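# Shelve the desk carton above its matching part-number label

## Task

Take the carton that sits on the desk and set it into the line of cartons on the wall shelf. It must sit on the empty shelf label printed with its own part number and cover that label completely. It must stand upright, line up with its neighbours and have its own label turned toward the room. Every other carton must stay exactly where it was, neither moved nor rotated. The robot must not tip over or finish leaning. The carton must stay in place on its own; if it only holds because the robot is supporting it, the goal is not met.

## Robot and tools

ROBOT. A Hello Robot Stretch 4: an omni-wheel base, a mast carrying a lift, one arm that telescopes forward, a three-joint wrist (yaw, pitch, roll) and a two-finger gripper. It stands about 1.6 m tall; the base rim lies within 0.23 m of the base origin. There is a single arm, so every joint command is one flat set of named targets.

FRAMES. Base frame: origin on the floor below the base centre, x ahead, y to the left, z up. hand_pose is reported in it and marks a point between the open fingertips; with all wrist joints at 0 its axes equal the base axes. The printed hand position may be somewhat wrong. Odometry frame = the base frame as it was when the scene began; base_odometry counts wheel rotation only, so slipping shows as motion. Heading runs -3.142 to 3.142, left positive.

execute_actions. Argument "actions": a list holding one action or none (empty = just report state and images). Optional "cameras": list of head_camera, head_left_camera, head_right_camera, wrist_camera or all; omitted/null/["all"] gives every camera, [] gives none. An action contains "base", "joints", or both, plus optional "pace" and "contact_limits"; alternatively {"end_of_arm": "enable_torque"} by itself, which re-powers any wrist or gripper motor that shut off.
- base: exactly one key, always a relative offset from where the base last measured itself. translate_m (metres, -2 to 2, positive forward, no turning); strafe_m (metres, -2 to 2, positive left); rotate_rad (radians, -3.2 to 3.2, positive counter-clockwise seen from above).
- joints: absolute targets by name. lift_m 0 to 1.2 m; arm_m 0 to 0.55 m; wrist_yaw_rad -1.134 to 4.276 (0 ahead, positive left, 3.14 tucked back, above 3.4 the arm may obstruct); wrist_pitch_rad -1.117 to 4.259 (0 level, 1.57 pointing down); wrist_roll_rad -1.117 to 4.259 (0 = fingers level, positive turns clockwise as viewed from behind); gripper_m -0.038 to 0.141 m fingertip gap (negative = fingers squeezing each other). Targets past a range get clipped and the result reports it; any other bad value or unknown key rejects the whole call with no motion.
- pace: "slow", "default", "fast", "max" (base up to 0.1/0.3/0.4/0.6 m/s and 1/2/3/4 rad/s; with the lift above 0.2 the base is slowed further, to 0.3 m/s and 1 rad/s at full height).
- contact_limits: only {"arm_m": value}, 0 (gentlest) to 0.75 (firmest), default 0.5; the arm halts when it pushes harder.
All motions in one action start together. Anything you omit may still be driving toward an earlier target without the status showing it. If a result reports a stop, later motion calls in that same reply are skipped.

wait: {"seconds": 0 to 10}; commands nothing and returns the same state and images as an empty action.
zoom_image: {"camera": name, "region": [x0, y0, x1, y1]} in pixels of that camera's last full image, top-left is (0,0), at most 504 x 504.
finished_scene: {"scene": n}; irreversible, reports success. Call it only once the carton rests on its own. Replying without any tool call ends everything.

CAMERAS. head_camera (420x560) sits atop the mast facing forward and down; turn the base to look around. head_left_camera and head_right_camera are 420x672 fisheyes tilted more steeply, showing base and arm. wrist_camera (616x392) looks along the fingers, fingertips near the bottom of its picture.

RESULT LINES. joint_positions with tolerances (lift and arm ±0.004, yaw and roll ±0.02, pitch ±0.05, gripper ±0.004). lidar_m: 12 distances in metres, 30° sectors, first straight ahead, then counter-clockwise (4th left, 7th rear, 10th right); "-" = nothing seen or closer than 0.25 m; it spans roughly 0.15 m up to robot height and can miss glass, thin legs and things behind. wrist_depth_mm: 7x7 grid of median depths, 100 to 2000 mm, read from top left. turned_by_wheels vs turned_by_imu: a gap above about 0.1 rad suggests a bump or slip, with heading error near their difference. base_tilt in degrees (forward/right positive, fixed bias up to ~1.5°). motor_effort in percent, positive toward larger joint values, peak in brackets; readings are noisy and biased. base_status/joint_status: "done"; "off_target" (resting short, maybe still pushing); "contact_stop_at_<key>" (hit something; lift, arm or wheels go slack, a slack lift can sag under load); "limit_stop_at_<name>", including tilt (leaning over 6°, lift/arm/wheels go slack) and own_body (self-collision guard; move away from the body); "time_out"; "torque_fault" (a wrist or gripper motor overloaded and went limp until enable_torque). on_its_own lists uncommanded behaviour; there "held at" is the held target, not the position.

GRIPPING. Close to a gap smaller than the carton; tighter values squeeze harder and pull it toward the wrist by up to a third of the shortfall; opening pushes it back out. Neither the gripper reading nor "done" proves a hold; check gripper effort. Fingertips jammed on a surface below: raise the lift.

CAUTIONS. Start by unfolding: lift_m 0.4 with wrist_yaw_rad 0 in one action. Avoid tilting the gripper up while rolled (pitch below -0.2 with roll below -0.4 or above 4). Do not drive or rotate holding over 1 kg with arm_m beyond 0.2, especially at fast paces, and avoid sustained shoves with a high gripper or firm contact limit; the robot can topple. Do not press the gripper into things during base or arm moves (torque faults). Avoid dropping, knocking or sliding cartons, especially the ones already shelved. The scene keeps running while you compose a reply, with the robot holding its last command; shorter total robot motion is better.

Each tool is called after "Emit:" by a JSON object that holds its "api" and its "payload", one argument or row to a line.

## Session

Emit:
{"api": "execute_actions", "payload": {
  "actions": []
}}

Scene clock: 0.00 s.
base_odometry: x=+0.000 y=+0.000 heading=+0.000 (m, m, rad; odometry frame)
turned_by_wheels: +0.000 (rad since the last result)
turned_by_imu: +0.000 (rad since the last result)
base_tilt: forward=+0.1 right=+0.0 (deg)
lidar_m: 2.54 2.21 2.02 2.04 1.26 1.11 1.14 1.84 1.26 1.28 2.11 2.52
base_status: not commanded
joint_positions: lift_m=+0.295 arm_m=-0.002 wrist_yaw_rad=+3.207 wrist_pitch_rad=+0.021 wrist_roll_rad=+0.003 gripper_m=+0.057
joint_status: not commanded
motor_effort: lift_m=+17 arm_m=-1 wrist_yaw_rad=+0 wrist_pitch_rad=-6 wrist_roll_rad=-1 gripper_m=-2 wheel_0=+0 wheel_1=+0 wheel_2=+1 (%)
hand_pose: x=-0.1250 y=+0.0683 z=+0.4671 quat_wxyz=(-0.033, -0.011, +0.001, +0.999) (m; base frame)
wrist_depth_mm: - - 130 - 1983 1808 1661 / - - 130 - - 1756 1661 / - 108 133 - 1921 1464 1229 / 161 138 - - 1983 1708 1661 / 206 - - - 1983 1756 1661 / 208 1366 1255 1336 192 1537 1661 / 210 960 1060 - 1138 1060 1118
pictures: head_camera, head_left_camera, head_right_camera, wrist_camera
Images, in order (width x height): head_camera 420x560, head_left_camera 420x672, head_right_camera 420x672, wrist_camera 616x392.

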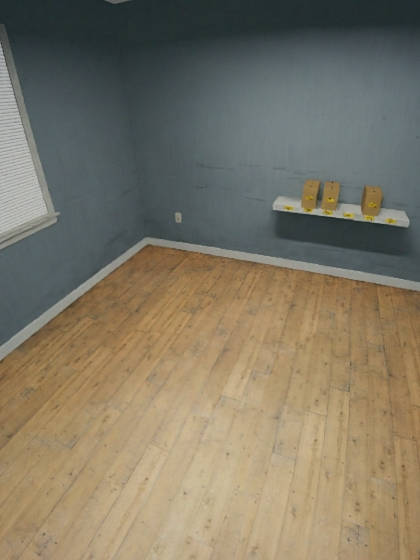

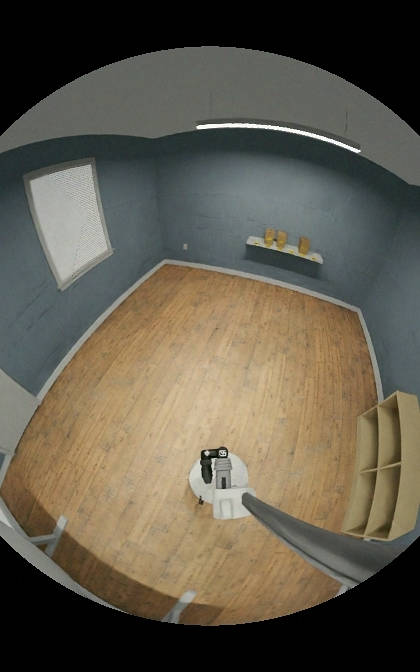

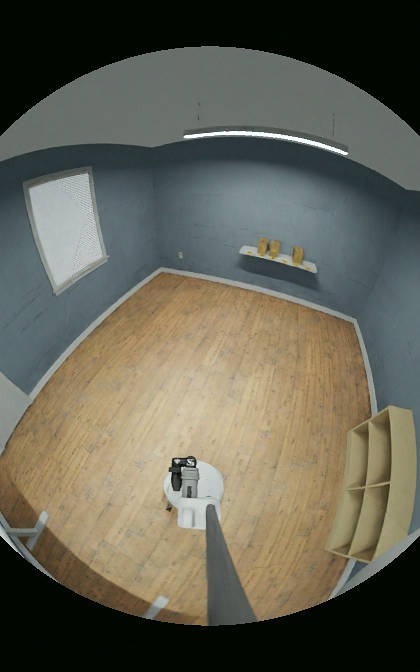

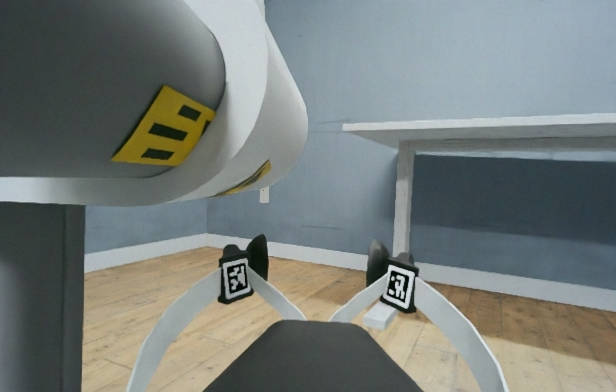

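Emit:
{"api": "execute_actions", "payload": {
  "actions": [
    {"base":{"rotate_rad":2.65},"joints":{"lift_m":0.66,"wrist_yaw_rad":0,"gripper_m":0.141,"wrist_pitch_rad":-0.02}}
  ]
}}

Scene clock: 5.57 s.
base_odometry: x=+0.000 y=+0.000 heading=+2.650 (m, m, rad; odometry frame)
turned_by_wheels: +2.650 (rad since the last result)
turned_by_imu: +2.724 (rad since the last result)
base_tilt: forward=+0.0 right=-0.1 (deg)
lidar_m: 1.11 1.16 1.80 1.26 1.28 2.21 2.79 2.84 2.17 2.04 2.05 1.20
base_status: done
joint_positions: lift_m=+0.660 arm_m=-0.002 wrist_yaw_rad=+0.000 wrist_pitch_rad=-0.018 wrist_roll_rad=+0.003 gripper_m=+0.141
joint_status: all done
motor_effort: lift_m=+20(20) arm_m=+0(1) wrist_yaw_rad=-2(8) wrist_pitch_rad=-6(10) wrist_roll_rad=+0(1) gripper_m=-1(3) wheel_0=-1(7) wheel_1=-1(6) wheel_2=+0(7) (%)
hand_pose: x=+0.4570 y=-0.0873 z=+0.8431 quat_wxyz=(+1.000, +0.002, -0.009, +0.000) (m; base frame)
wrist_depth_mm: 1661 1661 1661 1756 1661 1756 1808 / 1618 1708 1708 1708 1808 1808 1863 / 1618 1661 1708 1808 1756 1808 1863 / 1708 1708 1708 1756 1808 1205 1808 / 1708 1098 991 1255 1308 1060 1255 / 1618 1708 1708 165 1808 1366 1863 / 1661 1708 1661 - 1756 1863 1863
pictures: head_camera, head_left_camera, head_right_camera, wrist_camera
Images, in order (width x height): head_camera 420x560, head_left_camera 420x672, head_right_camera 420x672, wrist_camera 616x392.

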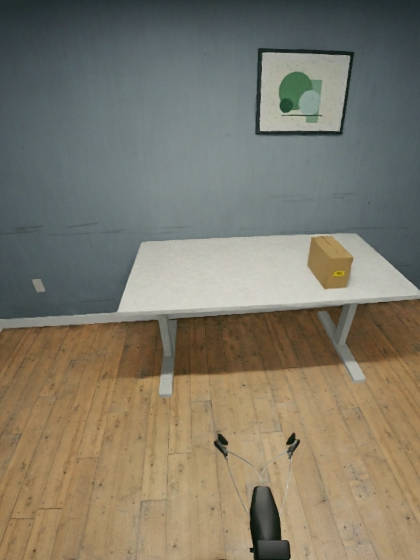

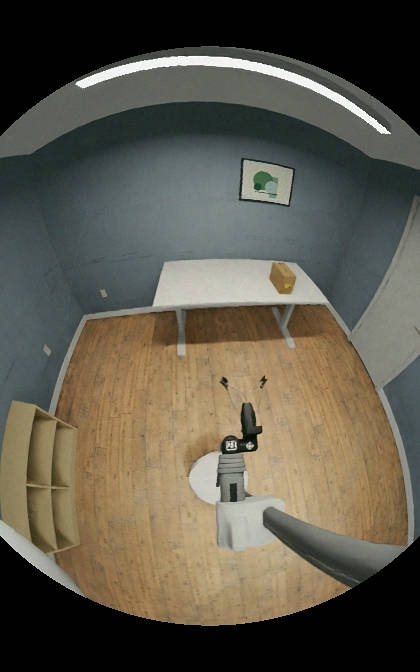

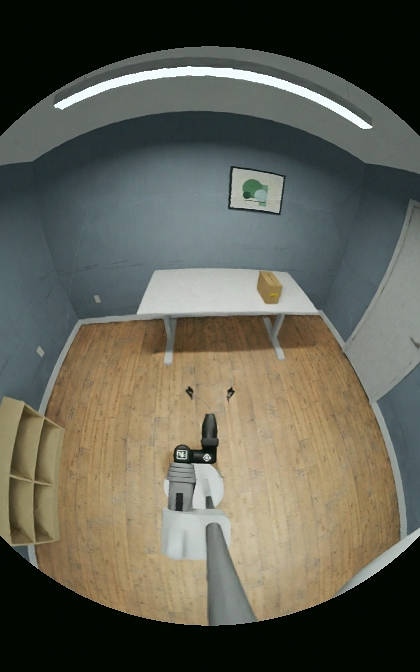

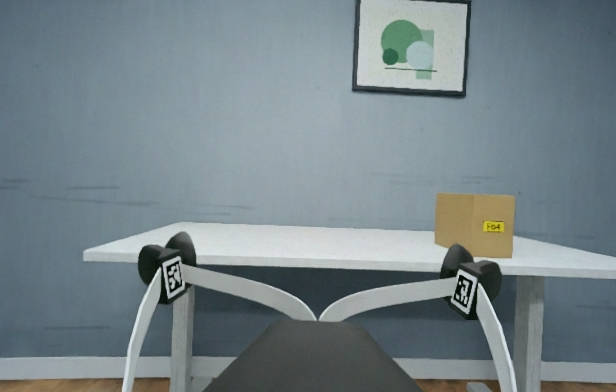

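Emit:
{"api": "execute_actions", "payload": {
  "actions": [
    {"base":{"rotate_rad":0.15},"joints":{"lift_m":0.63}}
  ],
  "cameras": []
}}

Emit:
{"api": "execute_actions", "payload": {
  "actions": [
    {"base":{"strafe_m":-0.70},"joints":{"arm_m":0.2},"pace":"fast"}
  ],
  "cameras": []
}}

Emit:
{"api": "execute_actions", "payload": {
  "actions": [
    {"base":{"translate_m":0.3},"pace":"fast"}
  ],
  "cameras": ["head_camera","wrist_camera"]
}}

Scene clock: 10.80 s.
base_odometry: x=+0.000 y=+0.000 heading=+2.800 (m, m, rad; odometry frame)
turned_by_wheels: +0.150 (rad since the last result)
turned_by_imu: +0.155 (rad since the last result)
base_tilt: forward=+0.0 right=-0.2 (deg)
lidar_m: 1.12 2.03 1.31 1.27 1.35 2.55 2.77 2.80 2.08 2.03 1.50 1.15
base_status: done
joint_positions: lift_m=+0.630 arm_m=-0.002 wrist_yaw_rad=+0.000 wrist_pitch_rad=-0.018 wrist_roll_rad=+0.003 gripper_m=+0.141
joint_status: all done
motor_effort: lift_m=+16(18) arm_m=+0(0) wrist_yaw_rad=-1(2) wrist_pitch_rad=-7(7) wrist_roll_rad=+1(0) gripper_m=+0(1) wheel_0=-1(6) wheel_1=-1(5) wheel_2=+0(5) (%)
hand_pose: x=+0.4570 y=-0.0873 z=+0.8134 quat_wxyz=(+1.000, +0.002, -0.009, +0.000) (m; base frame)
wrist_depth_mm: 1863 1808 1756 1708 1708 1618 1576 / 1808 1808 1708 1756 1708 1618 1618 / 1808 1756 1756 1661 1756 1661 1618 / 1863 1863 1808 1708 1661 1708 1042 / 1863 1756 1182 1308 1397 991 931 / 1808 1808 1808 165 1661 1661 1661 / 1708 1808 1756 - 1618 1661 1661
pictures: none
No camera images: the call's "cameras" was empty. Leave "cameras" out to get every camera's image.

Scene clock: 13.80 s.
base_odometry: x=+0.235 y=+0.659 heading=+2.800 (m, m, rad; odometry frame)
turned_by_wheels: +0.000 (rad since the last result)
turned_by_imu: -0.003 (rad since the last result)
base_tilt: forward=+0.1 right=-0.2 (deg)
lidar_m: 1.06 1.12 2.43 1.96 2.08 2.65 2.83 1.77 1.35 1.33 1.39 1.09
base_status: done
joint_positions: lift_m=+0.630 arm_m=+0.199 wrist_yaw_rad=+0.000 wrist_pitch_rad=-0.018 wrist_roll_rad=+0.003 gripper_m=+0.141
joint_status: all done
motor_effort: lift_m=+16(16) arm_m=+7(7) wrist_yaw_rad=-1(2) wrist_pitch_rad=-6(7) wrist_roll_rad=+0(1) gripper_m=+0(0) wheel_0=+1(11) wheel_1=+0(10) wheel_2=-1(2) (%)
hand_pose: x=+0.6580 y=-0.0873 z=+0.8135 quat_wxyz=(+1.000, +0.002, -0.009, +0.000) (m; base frame)
wrist_depth_mm: 1576 1499 1537 1430 1464 1464 1397 / 1576 1537 1499 1464 1499 1464 1397 / 1576 1576 1537 1537 1464 1397 1430 / 1576 1537 1499 759 1430 1464 1464 / 820 741 788 741 891 1160 1430 / 1576 1576 1537 166 976 214 1397 / 1576 1537 1537 - 960 1430 1430
pictures: none
No camera images: the call's "cameras" was empty. Leave "cameras" out to get every camera's image.

Scene clock: 15.90 s.
base_odometry: x=-0.048 y=+0.760 heading=+2.799 (m, m, rad; odometry frame)
turned_by_wheels: +0.000 (rad since the last result)
turned_by_imu: +0.000 (rad since the last result)
base_tilt: forward=-0.1 right=-0.1 (deg)
lidar_m: 0.77 0.84 1.20 1.95 2.09 3.01 3.13 1.82 1.38 1.31 1.42 0.79
base_status: done
joint_positions: lift_m=+0.630 arm_m=+0.199 wrist_yaw_rad=+0.000 wrist_pitch_rad=-0.018 wrist_roll_rad=+0.003 gripper_m=+0.141
joint_status: not commanded
motor_effort: lift_m=+16(16) arm_m=+8(8) wrist_yaw_rad=-1(2) wrist_pitch_rad=-6(6) wrist_roll_rad=-2(1) gripper_m=-1(1) wheel_0=-2(6) wheel_1=-2(6) wheel_2=-1(12) (%)
hand_pose: x=+0.6581 y=-0.0874 z=+0.8134 quat_wxyz=(+1.000, +0.002, -0.009, +0.000) (m; base frame)
wrist_depth_mm: 1255 1205 1160 1160 1138 1138 1098 / 1255 1229 1205 1182 1160 1138 1138 / 1255 1205 1205 1205 1160 1160 1118 / 1255 1229 1229 449 1160 1118 1098 / 715 647 676 452 878 931 1138 / 410 384 389 165 387 389 500 / 1281 1229 1229 - 357 340 338
pictures: head_camera, wrist_camera
Images, in order (width x height): head_camera 420x560, wrist_camera 616x392.

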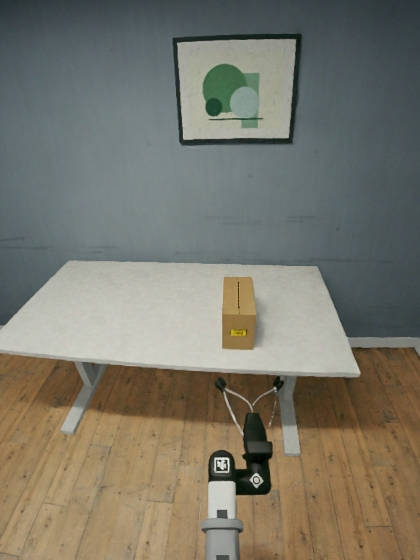

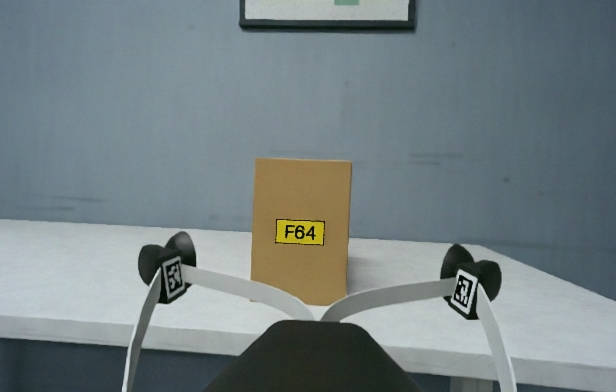

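Emit:
{"api": "zoom_image", "payload": {
  "camera": "head_camera",
  "region": [180,260,320,420]
}}

Region (180, 260, 320, 420) of head_camera's 420x560 image, scaled by 3.150, with more detail than that image has; it fills the left 441 columns of this view, and the rest is white.

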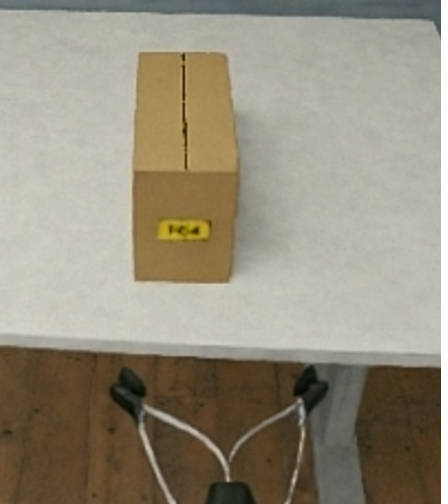

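Emit:
{"api": "execute_actions", "payload": {
  "actions": [
    {"base":{"rotate_rad":-0.088},"joints":{"lift_m":0.615}}
  ],
  "cameras": []
}}

Emit:
{"api": "execute_actions", "payload": {
  "actions": [
    {"base":{"strafe_m":0.095},"joints":{"arm_m":0.3}}
  ],
  "cameras": ["head_camera","wrist_camera"]
}}

Scene clock: 25.60 s.
base_odometry: x=-0.048 y=+0.760 heading=+2.711 (m, m, rad; odometry frame)
turned_by_wheels: -0.088 (rad since the last result)
turned_by_imu: -0.089 (rad since the last result)
base_tilt: forward=+0.0 right=-0.1 (deg)
lidar_m: 0.76 0.78 1.09 1.97 2.01 3.10 3.16 2.01 1.43 1.30 1.39 0.82
base_status: done
joint_positions: lift_m=+0.615 arm_m=+0.199 wrist_yaw_rad=+0.000 wrist_pitch_rad=-0.018 wrist_roll_rad=+0.003 gripper_m=+0.141
joint_status: all done
motor_effort: lift_m=+15(15) arm_m=+7(8) wrist_yaw_rad=+0(1) wrist_pitch_rad=-7(6) wrist_roll_rad=+0(0) gripper_m=+0(1) wheel_0=-1(3) wheel_1=-1(4) wheel_2=-1(5) (%)
hand_pose: x=+0.6580 y=-0.0874 z=+0.7985 quat_wxyz=(+1.000, +0.002, -0.009, +0.000) (m; base frame)
wrist_depth_mm: 1182 1182 1182 1182 1160 1182 1205 / 1160 1182 1182 1205 1160 1182 1182 / 1182 1182 1182 1182 1205 1205 1205 / 1205 1182 449 1182 1205 1229 1205 / 640 580 459 634 798 1182 1205 / 368 364 359 165 357 359 449 / 1182 1205 1182 - 699 1205 1229
pictures: none
No camera images: the call's "cameras" was empty. Leave "cameras" out to get every camera's image.

Scene clock: 27.03 s.
base_odometry: x=-0.087 y=+0.674 heading=+2.711 (m, m, rad; odometry frame)
turned_by_wheels: +0.000 (rad since the last result)
turned_by_imu: +0.001 (rad since the last result)
base_tilt: forward=+0.0 right=+0.0 (deg)
lidar_m: 0.76 0.79 1.11 1.87 1.91 3.11 3.14 2.13 1.50 1.39 1.47 0.82
base_status: done
joint_positions: lift_m=+0.615 arm_m=+0.299 wrist_yaw_rad=+0.000 wrist_pitch_rad=-0.018 wrist_roll_rad=+0.003 gripper_m=+0.141
joint_status: all done
motor_effort: lift_m=+15(16) arm_m=+8(7) wrist_yaw_rad=-1(1) wrist_pitch_rad=-6(6) wrist_roll_rad=+0(1) gripper_m=+0(0) wheel_0=+1(6) wheel_1=+0(8) wheel_2=-1(0) (%)
hand_pose: x=+0.7580 y=-0.0874 z=+0.7985 quat_wxyz=(+1.000, +0.002, -0.009, +0.000) (m; base frame)
wrist_depth_mm: 1060 1078 1078 1078 1078 1118 1078 / 1060 1078 1078 1078 1098 1098 1078 / 1078 1078 1078 349 1098 1078 1098 / 1060 1078 1078 349 1118 1078 1098 / 647 580 603 349 668 842 1098 / 364 345 347 166 342 345 439 / 260 260 278 - 296 281 293
pictures: head_camera, wrist_camera
Images, in order (width x height): head_camera 420x560, wrist_camera 616x392.

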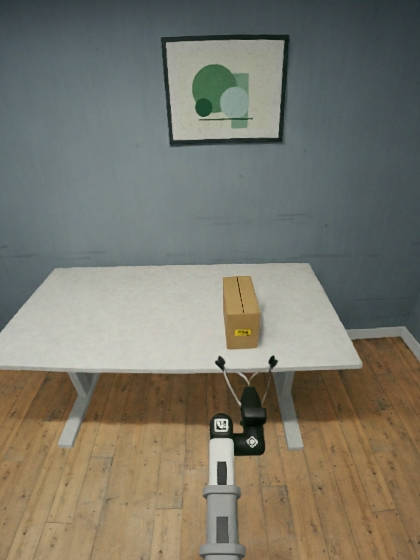

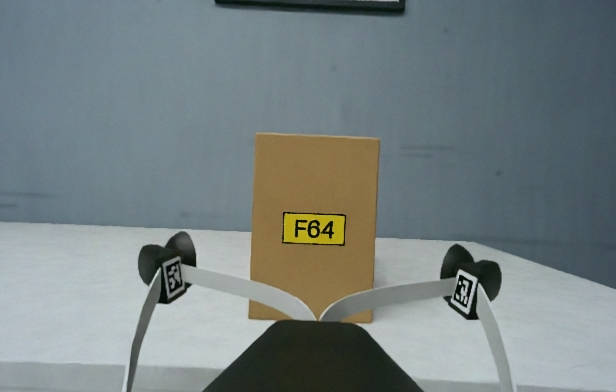

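Emit:
{"api": "execute_actions", "payload": {
  "actions": [
    {"base":{"translate_m":0.158},"pace":"slow"}
  ],
  "cameras": ["wrist_camera"]
}}

Scene clock: 33.17 s.
base_odometry: x=-0.231 y=+0.740 heading=+2.711 (m, m, rad; odometry frame)
turned_by_wheels: +0.000 (rad since the last result)
turned_by_imu: +0.003 (rad since the last result)
base_tilt: forward=+0.1 right=-0.1 (deg)
lidar_m: 0.60 0.61 0.89 1.89 1.92 3.12 3.30 2.13 1.51 1.38 1.47 0.66
base_status: done
joint_positions: lift_m=+0.615 arm_m=+0.299 wrist_yaw_rad=+0.000 wrist_pitch_rad=-0.018 wrist_roll_rad=+0.003 gripper_m=+0.141
joint_status: not commanded
motor_effort: lift_m=+15(16) arm_m=+8(7) wrist_yaw_rad=-1(0) wrist_pitch_rad=-6(6) wrist_roll_rad=-1(2) gripper_m=+1(0) wheel_0=+1(4) wheel_1=+1(4) wheel_2=-2(5) (%)
hand_pose: x=+0.7580 y=-0.0874 z=+0.7985 quat_wxyz=(+1.000, +0.002, -0.009, +0.000) (m; base frame)
wrist_depth_mm: 917 917 917 917 917 931 931 / 917 904 931 931 904 931 946 / 917 917 191 191 192 946 931 / 931 946 191 193 193 931 931 / 634 580 192 192 193 854 931 / 364 345 193 193 195 347 439 / 255 259 194 - 245 281 291
pictures: wrist_camera
Images, in order (width x height): wrist_camera 616x392.

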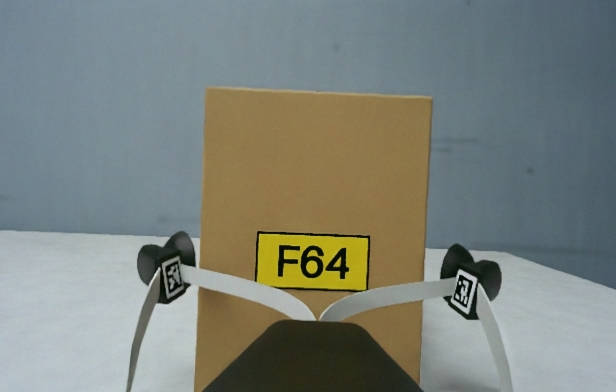

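Emit:
{"api": "execute_actions", "payload": {
  "actions": [
    {"joints":{"gripper_m":0.03}}
  ],
  "cameras": []
}}

Emit:
{"api": "execute_actions", "payload": {
  "actions": [
    {"joints":{"lift_m":0.66},"pace":"slow"}
  ],
  "cameras": ["wrist_camera"]
}}

Emit:
{"api": "execute_actions", "payload": {
  "actions": [
    {"base":{"translate_m":-0.3},"joints":{"arm_m":0.0,"lift_m":0.7}}
  ],
  "cameras": []
}}

Emit:
{"api": "execute_actions", "payload": {
  "actions": [
    {"base":{"rotate_rad":3.05},"pace":"slow"}
  ],
  "cameras": []
}}

Emit:
{"api": "execute_actions", "payload": {
  "actions": [
    {"base":{"translate_m":1.5}}
  ],
  "cameras": ["head_camera","wrist_camera"]
}}

Scene clock: 40.10 s.
base_odometry: x=-0.231 y=+0.740 heading=+2.711 (m, m, rad; odometry frame)
turned_by_wheels: +0.000 (rad since the last result)
turned_by_imu: +0.002 (rad since the last result)
base_tilt: forward=+0.0 right=-0.1 (deg)
lidar_m: 0.60 0.64 0.88 1.87 1.90 3.13 3.31 2.15 1.52 1.39 1.46 0.65
base_status: not commanded
joint_positions: lift_m=+0.615 arm_m=+0.299 wrist_yaw_rad=+0.000 wrist_pitch_rad=-0.018 wrist_roll_rad=+0.003 gripper_m=+0.031
joint_status: all done
motor_effort: lift_m=+16(15) arm_m=+8(8) wrist_yaw_rad=-1(1) wrist_pitch_rad=-3(6) wrist_roll_rad=-1(1) gripper_m=-23(25) wheel_0=+1(1) wheel_1=+1(1) wheel_2=-2(2) (%)
hand_pose: x=+0.7580 y=-0.0874 z=+0.7987 quat_wxyz=(+1.000, +0.002, -0.009, +0.000) (m; base frame)
wrist_depth_mm: 917 917 917 917 931 917 917 / 917 917 917 167 167 931 931 / 904 917 167 168 167 931 917 / 917 917 167 168 169 931 931 / 654 668 168 168 169 831 946 / 366 173 169 169 170 167 445 / 258 263 169 - 169 282 273
pictures: none
No camera images: the call's "cameras" was empty. Leave "cameras" out to get every camera's image.

Scene clock: 41.33 s.
base_odometry: x=-0.231 y=+0.740 heading=+2.711 (m, m, rad; odometry frame)
turned_by_wheels: +0.000 (rad since the last result)
turned_by_imu: +0.001 (rad since the last result)
base_tilt: forward=+0.0 right=-0.1 (deg)
lidar_m: 0.61 0.66 0.89 1.86 1.93 3.12 3.32 2.14 1.51 1.36 1.47 0.66
base_status: not commanded
joint_positions: lift_m=+0.660 arm_m=+0.299 wrist_yaw_rad=+0.000 wrist_pitch_rad=-0.016 wrist_roll_rad=+0.003 gripper_m=+0.031
joint_status: all done
motor_effort: lift_m=+20(20) arm_m=+8(8) wrist_yaw_rad=+0(2) wrist_pitch_rad=-11(11) wrist_roll_rad=-1(1) gripper_m=-24(25) wheel_0=+1(1) wheel_1=+1(1) wheel_2=-2(2) (%)
hand_pose: x=+0.7580 y=-0.0874 z=+0.8426 quat_wxyz=(+1.000, +0.002, -0.008, +0.000) (m; base frame)
wrist_depth_mm: 904 904 904 904 917 931 917 / 917 917 904 169 170 917 931 / 917 904 170 169 170 917 946 / 917 917 169 169 170 917 946 / 854 917 169 170 169 931 946 / 484 173 169 168 169 168 615 / 342 347 168 - 169 373 359
pictures: wrist_camera
Images, in order (width x height): wrist_camera 616x392.

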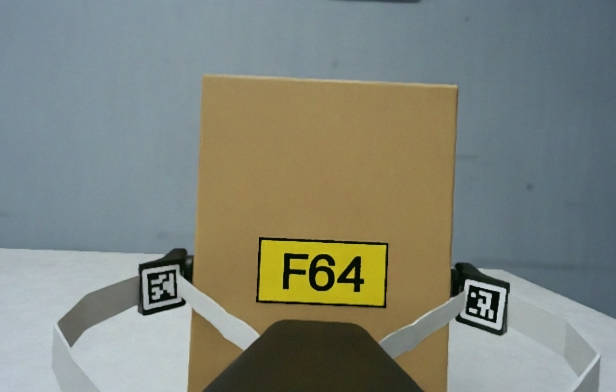

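Scene clock: 43.80 s.
base_odometry: x=+0.042 y=+0.614 heading=+2.711 (m, m, rad; odometry frame)
turned_by_wheels: +0.000 (rad since the last result)
turned_by_imu: +0.001 (rad since the last result)
base_tilt: forward=+0.0 right=-0.1 (deg)
lidar_m: 0.39 0.95 1.32 1.86 1.91 2.94 3.00 2.17 1.54 1.42 1.44 0.40
base_status: done
joint_positions: lift_m=+0.700 arm_m=+0.001 wrist_yaw_rad=+0.000 wrist_pitch_rad=-0.016 wrist_roll_rad=+0.003 gripper_m=+0.031
joint_status: all done
motor_effort: lift_m=+19(21) arm_m=-8(9) wrist_yaw_rad=+0(2) wrist_pitch_rad=-11(12) wrist_roll_rad=-1(1) gripper_m=-25(26) wheel_0=+1(6) wheel_1=+0(4) wheel_2=-2(10) (%)
hand_pose: x=+0.4607 y=-0.0875 z=+0.8826 quat_wxyz=(+1.000, +0.002, -0.008, +0.000) (m; base frame)
wrist_depth_mm: 1464 1499 1464 1499 1499 1537 1499 / 1537 1499 1499 170 170 1537 1537 / 1499 1499 169 169 170 1537 1537 / 1499 1499 169 170 170 1537 1537 / 1060 1118 169 169 169 1537 1499 / 741 172 169 169 169 167 1537 / 1537 1537 168 - 169 1537 1537
pictures: none
No camera images: the call's "cameras" was empty. Leave "cameras" out to get every camera's image.

Scene clock: 48.13 s.
base_odometry: x=+0.042 y=+0.614 heading=-0.522 (m, m, rad; odometry frame)
turned_by_wheels: +3.050 (rad since the last result)
turned_by_imu: +3.134 (rad since the last result)
base_tilt: forward=+0.1 right=-0.1 (deg)
lidar_m: 0.38 2.27 1.57 1.42 1.43 0.96 0.91 0.93 1.21 1.84 1.87 0.41
base_status: done
joint_positions: lift_m=+0.700 arm_m=+0.001 wrist_yaw_rad=+0.000 wrist_pitch_rad=-0.016 wrist_roll_rad=+0.003 gripper_m=+0.031
joint_status: not commanded
motor_effort: lift_m=+20(20) arm_m=-8(7) wrist_yaw_rad=-1(0) wrist_pitch_rad=-11(12) wrist_roll_rad=+1(0) gripper_m=-25(24) wheel_0=+0(4) wheel_1=-1(5) wheel_2=-1(7) (%)
hand_pose: x=+0.4607 y=-0.0874 z=+0.8826 quat_wxyz=(+1.000, +0.002, -0.008, +0.000) (m; base frame)
wrist_depth_mm: - - - - - - - / - - - 170 171 - - / - - 169 170 169 - - / - - 168 169 170 - - / - - 169 168 169 - - / - 173 168 169 169 167 - / 1921 1921 168 - 169 - 1983
pictures: none
No camera images: the call's "cameras" was empty. Leave "cameras" out to get every camera's image.

Scene clock: 54.63 s.
base_odometry: x=+1.342 y=-0.134 heading=-0.523 (m, m, rad; odometry frame)
turned_by_wheels: +0.000 (rad since the last result)
turned_by_imu: +0.003 (rad since the last result)
base_tilt: forward=-0.1 right=+0.0 (deg)
lidar_m: 0.39 1.51 1.73 1.56 1.62 2.10 3.23 2.49 1.83 1.75 2.12 0.42
base_status: done
joint_positions: lift_m=+0.700 arm_m=+0.001 wrist_yaw_rad=+0.000 wrist_pitch_rad=-0.016 wrist_roll_rad=+0.003 gripper_m=+0.031
joint_status: not commanded
motor_effort: lift_m=+19(20) arm_m=-7(8) wrist_yaw_rad=+0(0) wrist_pitch_rad=-11(12) wrist_roll_rad=+2(3) gripper_m=-24(25) wheel_0=-1(4) wheel_1=+0(4) wheel_2=+0(8) (%)
hand_pose: x=+0.4607 y=-0.0874 z=+0.8826 quat_wxyz=(+1.000, +0.002, -0.008, +0.000) (m; base frame)
wrist_depth_mm: 1229 1229 1255 1281 1336 1308 1336 / 1229 1229 1281 170 171 1308 1308 / 1229 1229 169 170 171 1336 1397 / 1255 1255 169 168 169 1336 1397 / 1229 1229 169 168 170 1060 1397 / 1205 172 169 169 169 167 1366 / 1205 1255 168 - 169 1336 1366
pictures: head_camera, wrist_camera
Images, in order (width x height): head_camera 420x560, wrist_camera 616x392.

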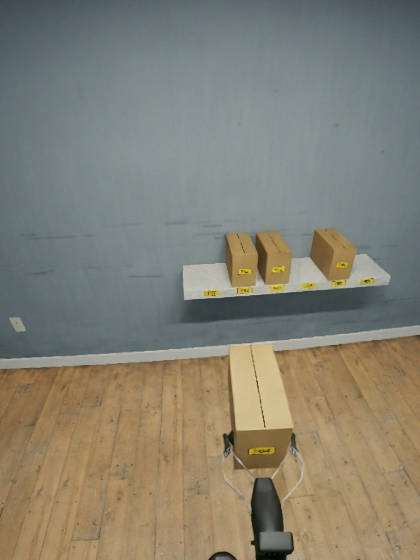

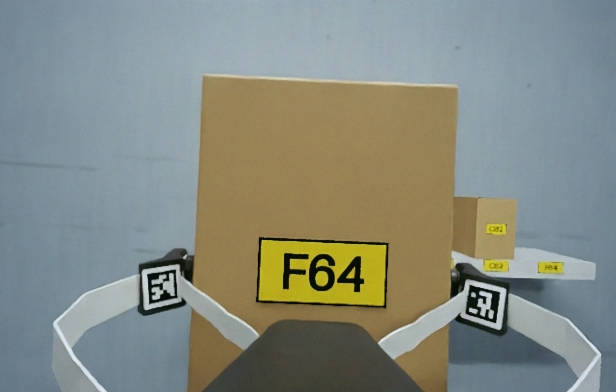

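Emit:
{"api": "zoom_image", "payload": {
  "camera": "wrist_camera",
  "region": [450,190,610,290]
}}

Emit:
{"api": "execute_actions", "payload": {
  "actions": [
    {"base":{"rotate_rad":0.075},"pace":"slow"}
  ],
  "cameras": []
}}

Emit:
{"api": "execute_actions", "payload": {
  "actions": [
    {"base":{"strafe_m":-0.8}}
  ],
  "cameras": []
}}

Emit:
{"api": "execute_actions", "payload": {
  "actions": [
    {"base":{"translate_m":0.45}}
  ],
  "cameras": ["head_camera","wrist_camera"]
}}

Region (450, 190, 610, 290) of wrist_camera's 616x392 image, scaled by 3.150; it fills the top 315 rows of this view, and the rest is white.

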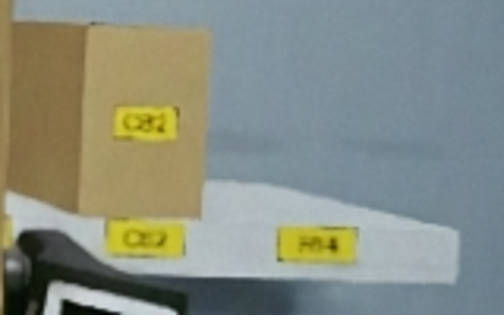

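Scene clock: 59.23 s.
base_odometry: x=+1.342 y=-0.134 heading=-0.448 (m, m, rad; odometry frame)
turned_by_wheels: +0.075 (rad since the last result)
turned_by_imu: +0.078 (rad since the last result)
base_tilt: forward=+0.0 right=+0.0 (deg)
lidar_m: 0.39 1.54 1.70 1.56 1.64 2.25 3.26 2.54 1.76 1.76 2.16 0.39
base_status: done
joint_positions: lift_m=+0.700 arm_m=+0.001 wrist_yaw_rad=+0.000 wrist_pitch_rad=-0.016 wrist_roll_rad=+0.003 gripper_m=+0.031
joint_status: not commanded
motor_effort: lift_m=+19(19) arm_m=-7(7) wrist_yaw_rad=+0(0) wrist_pitch_rad=-12(12) wrist_roll_rad=-2(3) gripper_m=-25(26) wheel_0=-2(4) wheel_1=-1(1) wheel_2=-2(3) (%)
hand_pose: x=+0.4607 y=-0.0874 z=+0.8826 quat_wxyz=(+1.000, +0.002, -0.008, +0.000) (m; base frame)
wrist_depth_mm: 1255 1281 1281 1281 1281 1255 1281 / 1281 1255 1255 170 170 1255 1255 / 1308 1281 169 169 170 1255 1255 / 1281 1255 169 170 170 1281 1281 / 1308 1281 169 169 169 1025 1025 / 1308 173 169 169 169 167 1308 / 1308 1308 167 - 169 1336 1308
pictures: none
No camera images: the call's "cameras" was empty. Leave "cameras" out to get every camera's image.

Scene clock: 63.23 s.
base_odometry: x=+0.995 y=-0.855 heading=-0.448 (m, m, rad; odometry frame)
turned_by_wheels: +0.000 (rad since the last result)
turned_by_imu: -0.003 (rad since the last result)
base_tilt: forward=+0.1 right=-0.2 (deg)
lidar_m: 0.39 1.29 2.09 2.38 2.48 2.53 3.25 1.34 0.99 1.30 1.34 0.40
base_status: done
joint_positions: lift_m=+0.700 arm_m=+0.001 wrist_yaw_rad=+0.000 wrist_pitch_rad=-0.016 wrist_roll_rad=+0.003 gripper_m=+0.031
joint_status: not commanded
motor_effort: lift_m=+19(19) arm_m=-8(7) wrist_yaw_rad=-1(1) wrist_pitch_rad=-13(12) wrist_roll_rad=+0(2) gripper_m=-25(24) wheel_0=+0(9) wheel_1=+1(8) wheel_2=-1(1) (%)
hand_pose: x=+0.4607 y=-0.0874 z=+0.8826 quat_wxyz=(+1.000, +0.002, -0.008, +0.000) (m; base frame)
wrist_depth_mm: 1281 1255 1281 1281 1281 1308 1336 / 1308 1281 1281 170 171 1308 1281 / 1308 1255 170 170 170 1281 1281 / 1308 1042 170 169 169 1281 1308 / 1308 1042 168 169 169 1308 1308 / 1255 173 169 169 169 168 1308 / 1308 1308 169 - 169 1308 1366
pictures: none
No camera images: the call's "cameras" was empty. Leave "cameras" out to get every camera's image.

Scene clock: 66.20 s.
base_odometry: x=+1.401 y=-1.050 heading=-0.448 (m, m, rad; odometry frame)
turned_by_wheels: +0.000 (rad since the last result)
turned_by_imu: +0.001 (rad since the last result)
base_tilt: forward=+0.0 right=+0.0 (deg)
lidar_m: 0.37 0.83 1.11 2.40 2.48 3.07 3.72 1.32 1.24 1.28 1.31 0.41
base_status: done
joint_positions: lift_m=+0.700 arm_m=+0.001 wrist_yaw_rad=+0.000 wrist_pitch_rad=-0.016 wrist_roll_rad=+0.003 gripper_m=+0.031
joint_status: not commanded
motor_effort: lift_m=+19(19) arm_m=-7(8) wrist_yaw_rad=-1(1) wrist_pitch_rad=-11(11) wrist_roll_rad=-2(0) gripper_m=-26(25) wheel_0=+0(5) wheel_1=-1(5) wheel_2=+2(8) (%)
hand_pose: x=+0.4607 y=-0.0874 z=+0.8826 quat_wxyz=(+1.000, +0.002, -0.008, +0.000) (m; base frame)
wrist_depth_mm: 831 831 831 842 842 831 842 / 842 842 842 170 170 854 854 / 854 842 169 170 170 831 854 / 640 854 169 169 170 866 866 / 615 809 169 169 169 842 854 / 585 172 168 169 169 167 854 / 854 866 168 - 169 866 866
pictures: head_camera, wrist_camera
Images, in order (width x height): head_camera 420x560, wrist_camera 616x392.

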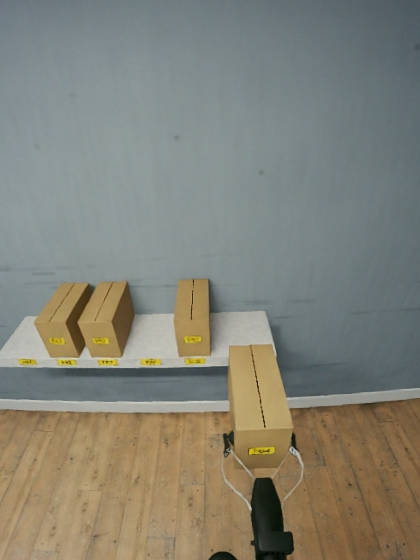

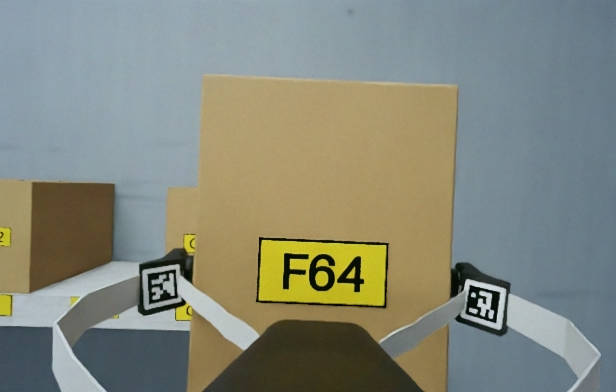

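Emit:
{"api": "zoom_image", "payload": {
  "camera": "head_camera",
  "region": [0,330,230,375]
}}

Emit:
{"api": "execute_actions", "payload": {
  "actions": [
    {"base":{"strafe_m":0.025},"joints":{"arm_m":0.2,"lift_m":0.67}}
  ],
  "cameras": ["head_camera","wrist_camera"]
}}

Region (0, 330, 230, 375) of head_camera's 420x560 image, scaled by 2.191, with more detail than that image has; it fills the top 99 rows of this view, and the rest is white.

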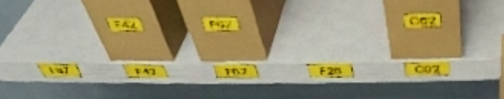

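Scene clock: 70.80 s.
base_odometry: x=+1.412 y=-1.027 heading=-0.448 (m, m, rad; odometry frame)
turned_by_wheels: +0.000 (rad since the last result)
turned_by_imu: +0.002 (rad since the last result)
base_tilt: forward=+0.0 right=-0.1 (deg)
lidar_m: 0.59 0.81 1.10 2.36 2.45 3.06 3.75 1.36 1.27 1.30 1.35 0.83
base_status: done
joint_positions: lift_m=+0.670 arm_m=+0.199 wrist_yaw_rad=+0.000 wrist_pitch_rad=-0.016 wrist_roll_rad=+0.003 gripper_m=+0.031
joint_status: all done
motor_effort: lift_m=+16(20) arm_m=+8(7) wrist_yaw_rad=-1(0) wrist_pitch_rad=-12(12) wrist_roll_rad=+0(1) gripper_m=-25(24) wheel_0=+0(7) wheel_1=+1(5) wheel_2=+1(0) (%)
hand_pose: x=+0.6580 y=-0.0874 z=+0.8529 quat_wxyz=(+1.000, +0.002, -0.008, +0.000) (m; base frame)
wrist_depth_mm: 640 654 647 640 640 640 654 / 634 634 640 170 171 647 647 / 640 640 169 169 170 647 647 / 585 392 169 169 170 661 647 / 597 394 168 169 169 654 647 / 442 172 168 169 169 167 654 / 394 392 168 - 169 654 661
pictures: head_camera, wrist_camera
Images, in order (width x height): head_camera 420x560, wrist_camera 616x392.

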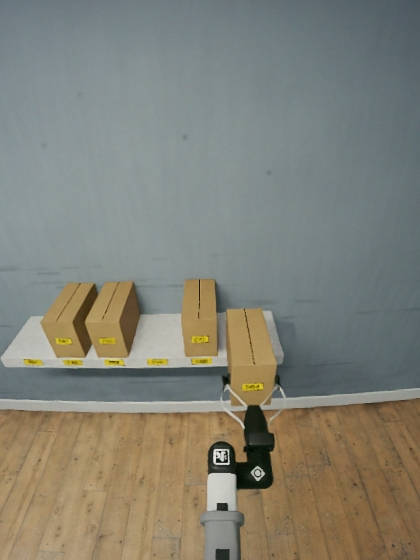

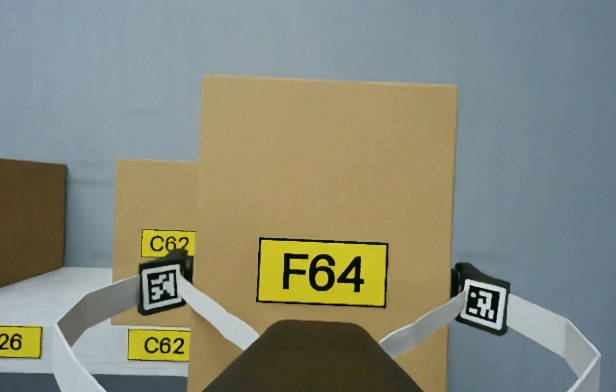

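Emit:
{"api": "execute_actions", "payload": {
  "actions": [
    {"base":{"strafe_m":-0.005},"joints":{"arm_m":0.34},"pace":"slow"}
  ],
  "cameras": ["wrist_camera"]
}}

Emit:
{"api": "execute_actions", "payload": {
  "actions": [
    {"joints":{"arm_m":0.402},"pace":"slow"}
  ],
  "cameras": ["wrist_camera"]
}}

Emit:
{"api": "execute_actions", "payload": {
  "actions": [
    {"joints":{"lift_m":0.65},"pace":"slow"}
  ],
  "cameras": ["wrist_camera"]
}}

Scene clock: 76.77 s.
base_odometry: x=+1.410 y=-1.032 heading=-0.448 (m, m, rad; odometry frame)
turned_by_wheels: +0.000 (rad since the last result)
turned_by_imu: +0.002 (rad since the last result)
base_tilt: forward=-0.1 right=-0.2 (deg)
lidar_m: 0.71 0.83 1.09 2.38 2.44 3.03 3.74 1.36 1.26 1.30 1.35 0.84
base_status: done
joint_positions: lift_m=+0.670 arm_m=+0.339 wrist_yaw_rad=+0.000 wrist_pitch_rad=-0.016 wrist_roll_rad=+0.003 gripper_m=+0.031
joint_status: all done
motor_effort: lift_m=+16(16) arm_m=+8(8) wrist_yaw_rad=-1(1) wrist_pitch_rad=-11(11) wrist_roll_rad=-1(2) gripper_m=-26(25) wheel_0=+1(2) wheel_1=-1(2) wheel_2=+1(1) (%)
hand_pose: x=+0.7980 y=-0.0874 z=+0.8529 quat_wxyz=(+1.000, +0.002, -0.008, +0.000) (m; base frame)
wrist_depth_mm: 504 504 508 504 508 508 504 / 504 500 504 170 171 508 508 / 512 504 169 170 170 512 508 / 255 253 168 169 169 512 512 / 254 255 168 169 169 512 517 / 255 172 169 169 170 167 508 / 254 255 168 - 169 512 525
pictures: wrist_camera
Images, in order (width x height): wrist_camera 616x392.

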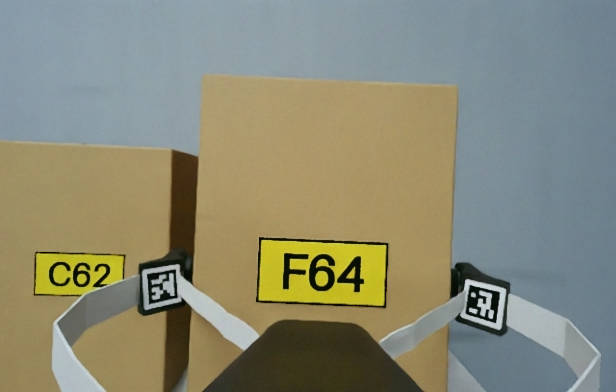

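Scene clock: 78.63 s.
base_odometry: x=+1.410 y=-1.032 heading=-0.448 (m, m, rad; odometry frame)
turned_by_wheels: +0.000 (rad since the last result)
turned_by_imu: +0.001 (rad since the last result)
base_tilt: forward=+0.0 right=-0.1 (deg)
lidar_m: 0.78 0.82 1.13 2.39 2.44 3.05 3.74 1.36 1.28 1.29 1.34 0.83
base_status: not commanded
joint_positions: lift_m=+0.670 arm_m=+0.401 wrist_yaw_rad=+0.000 wrist_pitch_rad=-0.016 wrist_roll_rad=+0.003 gripper_m=+0.031
joint_status: all done
motor_effort: lift_m=+16(16) arm_m=+8(8) wrist_yaw_rad=-1(1) wrist_pitch_rad=-12(11) wrist_roll_rad=-1(0) gripper_m=-24(25) wheel_0=+1(1) wheel_1=-1(1) wheel_2=+1(1) (%)
hand_pose: x=+0.8600 y=-0.0874 z=+0.8529 quat_wxyz=(+1.000, +0.002, -0.008, +0.000) (m; base frame)
wrist_depth_mm: 436 436 439 442 442 445 442 / 442 445 442 170 171 449 445 / 191 254 169 169 170 449 449 / 191 201 169 169 169 449 449 / 192 192 169 168 170 449 449 / 192 173 168 169 168 167 449 / 194 211 169 - 169 452 452
pictures: wrist_camera
Images, in order (width x height): wrist_camera 616x392.

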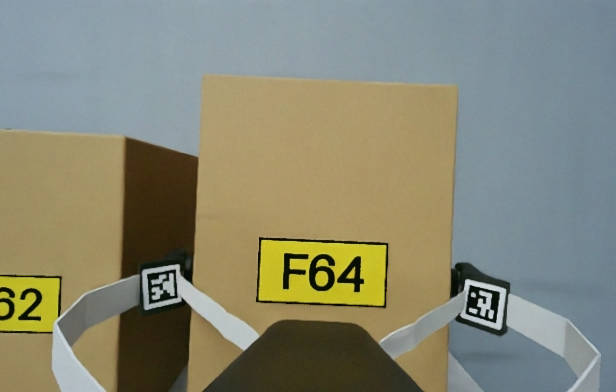

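Scene clock: 79.57 s.
base_odometry: x=+1.410 y=-1.032 heading=-0.448 (m, m, rad; odometry frame)
turned_by_wheels: +0.000 (rad since the last result)
turned_by_imu: +0.000 (rad since the last result)
base_tilt: forward=+0.0 right=-0.1 (deg)
lidar_m: 0.77 0.83 1.13 2.39 2.48 3.05 3.73 1.36 1.28 1.29 1.35 0.86
base_status: not commanded
joint_positions: lift_m=+0.650 arm_m=+0.401 wrist_yaw_rad=+0.000 wrist_pitch_rad=-0.016 wrist_roll_rad=+0.003 gripper_m=+0.031
joint_status: all done
motor_effort: lift_m=+16(15) arm_m=+7(8) wrist_yaw_rad=-1(0) wrist_pitch_rad=-12(10) wrist_roll_rad=-1(2) gripper_m=-25(24) wheel_0=+1(1) wheel_1=-1(1) wheel_2=+1(0) (%)
hand_pose: x=+0.8600 y=-0.0874 z=+0.8329 quat_wxyz=(+1.000, +0.002, -0.008, +0.000) (m; base frame)
wrist_depth_mm: 439 439 442 439 442 439 445 / 449 445 439 170 170 445 445 / 191 200 169 169 170 449 449 / 191 201 169 169 169 445 449 / 191 192 168 169 169 449 449 / 193 173 167 169 169 167 452 / 193 211 168 - 169 455 452
pictures: wrist_camera
Images, in order (width x height): wrist_camera 616x392.

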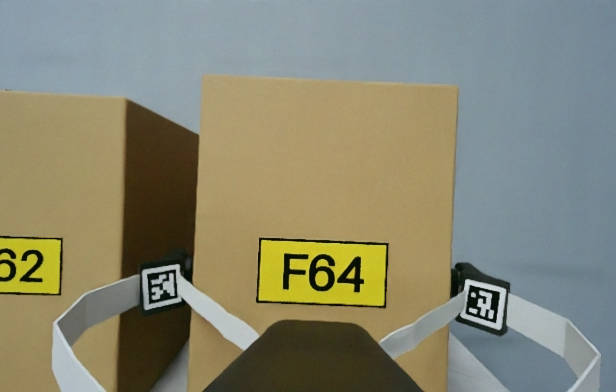

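Emit:
{"api": "execute_actions", "payload": {
  "actions": [
    {"joints":{"lift_m":0.642},"pace":"slow"}
  ],
  "cameras": []
}}

Emit:
{"api": "execute_actions", "payload": {
  "actions": [
    {"joints":{"gripper_m":0.125},"pace":"slow"}
  ],
  "cameras": ["wrist_camera"]
}}

Emit:
{"api": "execute_actions", "payload": {
  "actions": [
    {"joints":{"arm_m":0.15,"lift_m":0.65}}
  ],
  "cameras": ["head_camera","wrist_camera"]
}}

Scene clock: 82.90 s.
base_odometry: x=+1.410 y=-1.032 heading=-0.448 (m, m, rad; odometry frame)
turned_by_wheels: +0.000 (rad since the last result)
turned_by_imu: +0.001 (rad since the last result)
base_tilt: forward=+0.1 right=-0.1 (deg)
lidar_m: 0.77 0.81 1.10 2.38 2.43 3.04 3.73 1.36 1.27 1.30 1.35 0.86
base_status: not commanded
joint_positions: lift_m=+0.642 arm_m=+0.401 wrist_yaw_rad=+0.000 wrist_pitch_rad=-0.018 wrist_roll_rad=+0.003 gripper_m=+0.031
joint_status: all done
motor_effort: lift_m=+15(16) arm_m=+8(8) wrist_yaw_rad=-1(2) wrist_pitch_rad=-6(12) wrist_roll_rad=+0(1) gripper_m=-26(26) wheel_0=+1(1) wheel_1=-1(1) wheel_2=+1(1) (%)
hand_pose: x=+0.8600 y=-0.0874 z=+0.8255 quat_wxyz=(+1.000, +0.002, -0.009, +0.000) (m; base frame)
wrist_depth_mm: 442 445 442 442 445 445 445 / 190 442 445 167 168 445 449 / 191 199 167 167 168 449 449 / 191 202 167 168 168 449 449 / 191 193 168 168 169 449 445 / 193 173 169 168 169 167 449 / 193 212 169 - 170 303 455
pictures: none
No camera images: the call's "cameras" was empty. Leave "cameras" out to get every camera's image.

Scene clock: 86.80 s.
base_odometry: x=+1.410 y=-1.032 heading=-0.448 (m, m, rad; odometry frame)
turned_by_wheels: +0.000 (rad since the last result)
turned_by_imu: +0.002 (rad since the last result)
base_tilt: forward=-0.1 right=-0.2 (deg)
lidar_m: 0.78 0.82 1.13 2.39 2.46 3.06 3.76 1.34 1.27 1.29 1.36 0.83
base_status: not commanded
joint_positions: lift_m=+0.642 arm_m=+0.401 wrist_yaw_rad=+0.000 wrist_pitch_rad=-0.017 wrist_roll_rad=+0.003 gripper_m=+0.125
joint_status: all done
motor_effort: lift_m=+15(16) arm_m=+8(8) wrist_yaw_rad=-1(1) wrist_pitch_rad=-7(7) wrist_roll_rad=-1(1) gripper_m=+1(23) wheel_0=+1(1) wheel_1=-1(1) wheel_2=+1(0) (%)
hand_pose: x=+0.8600 y=-0.0874 z=+0.8254 quat_wxyz=(+1.000, +0.002, -0.009, +0.000) (m; base frame)
wrist_depth_mm: 436 439 445 442 442 445 445 / 191 442 442 445 449 449 449 / 191 198 194 195 195 452 445 / 191 202 194 196 196 445 449 / 191 202 196 196 198 449 449 / 193 193 196 196 198 449 452 / 195 197 216 - 199 283 452
pictures: wrist_camera
Images, in order (width x height): wrist_camera 616x392.

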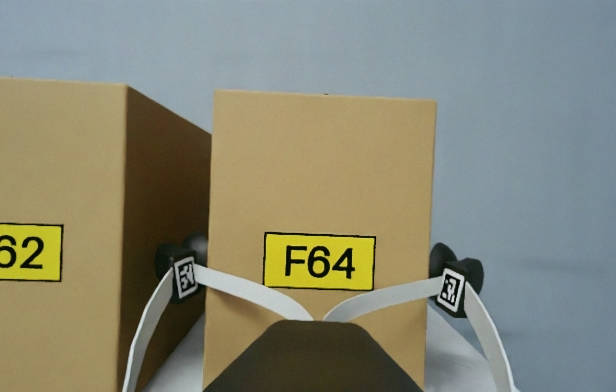

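Scene clock: 88.67 s.
base_odometry: x=+1.410 y=-1.032 heading=-0.448 (m, m, rad; odometry frame)
turned_by_wheels: +0.000 (rad since the last result)
turned_by_imu: +0.001 (rad since the last result)
base_tilt: forward=+0.2 right=-0.1 (deg)
lidar_m: 0.79 0.83 1.12 2.38 2.45 3.06 3.75 1.35 1.26 1.30 1.35 0.83
base_status: not commanded
joint_positions: lift_m=+0.650 arm_m=+0.151 wrist_yaw_rad=+0.000 wrist_pitch_rad=-0.018 wrist_roll_rad=+0.003 gripper_m=+0.125
joint_status: all done
motor_effort: lift_m=+20(18) arm_m=-7(7) wrist_yaw_rad=+0(1) wrist_pitch_rad=-6(8) wrist_roll_rad=-1(1) gripper_m=-1(2) wheel_0=+1(1) wheel_1=-1(1) wheel_2=+1(1) (%)
hand_pose: x=+0.6107 y=-0.0874 z=+0.8331 quat_wxyz=(+1.000, +0.002, -0.009, +0.000) (m; base frame)
wrist_depth_mm: 683 683 691 691 691 683 691 / 683 691 683 683 699 699 707 / 691 691 683 691 691 683 699 / 597 691 442 445 699 691 699 / 580 439 442 445 707 699 699 / 436 436 439 436 439 707 707 / 699 691 699 - 707 707 707
pictures: head_camera, wrist_camera
Images, in order (width x height): head_camera 420x560, wrist_camera 616x392.

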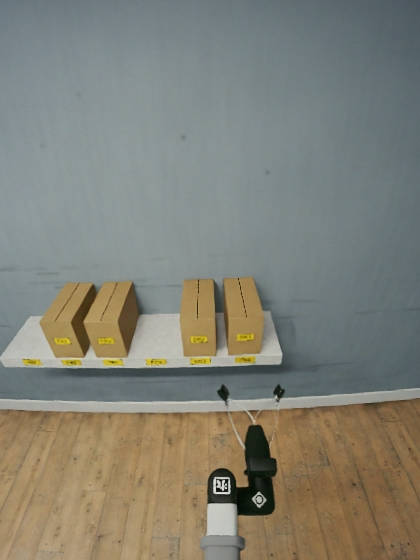

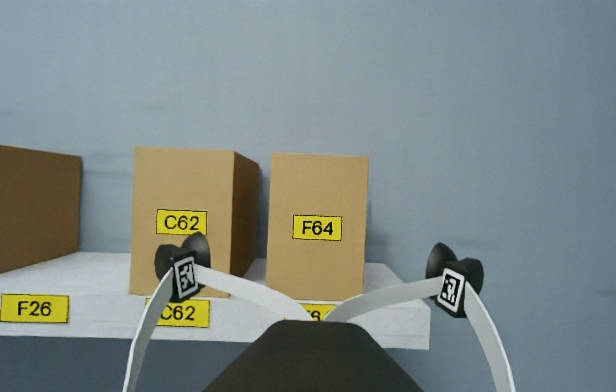

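Emit:
{"api": "finished_scene", "payload": {
  "scene": 2
}}

The scene is finished: the task was done.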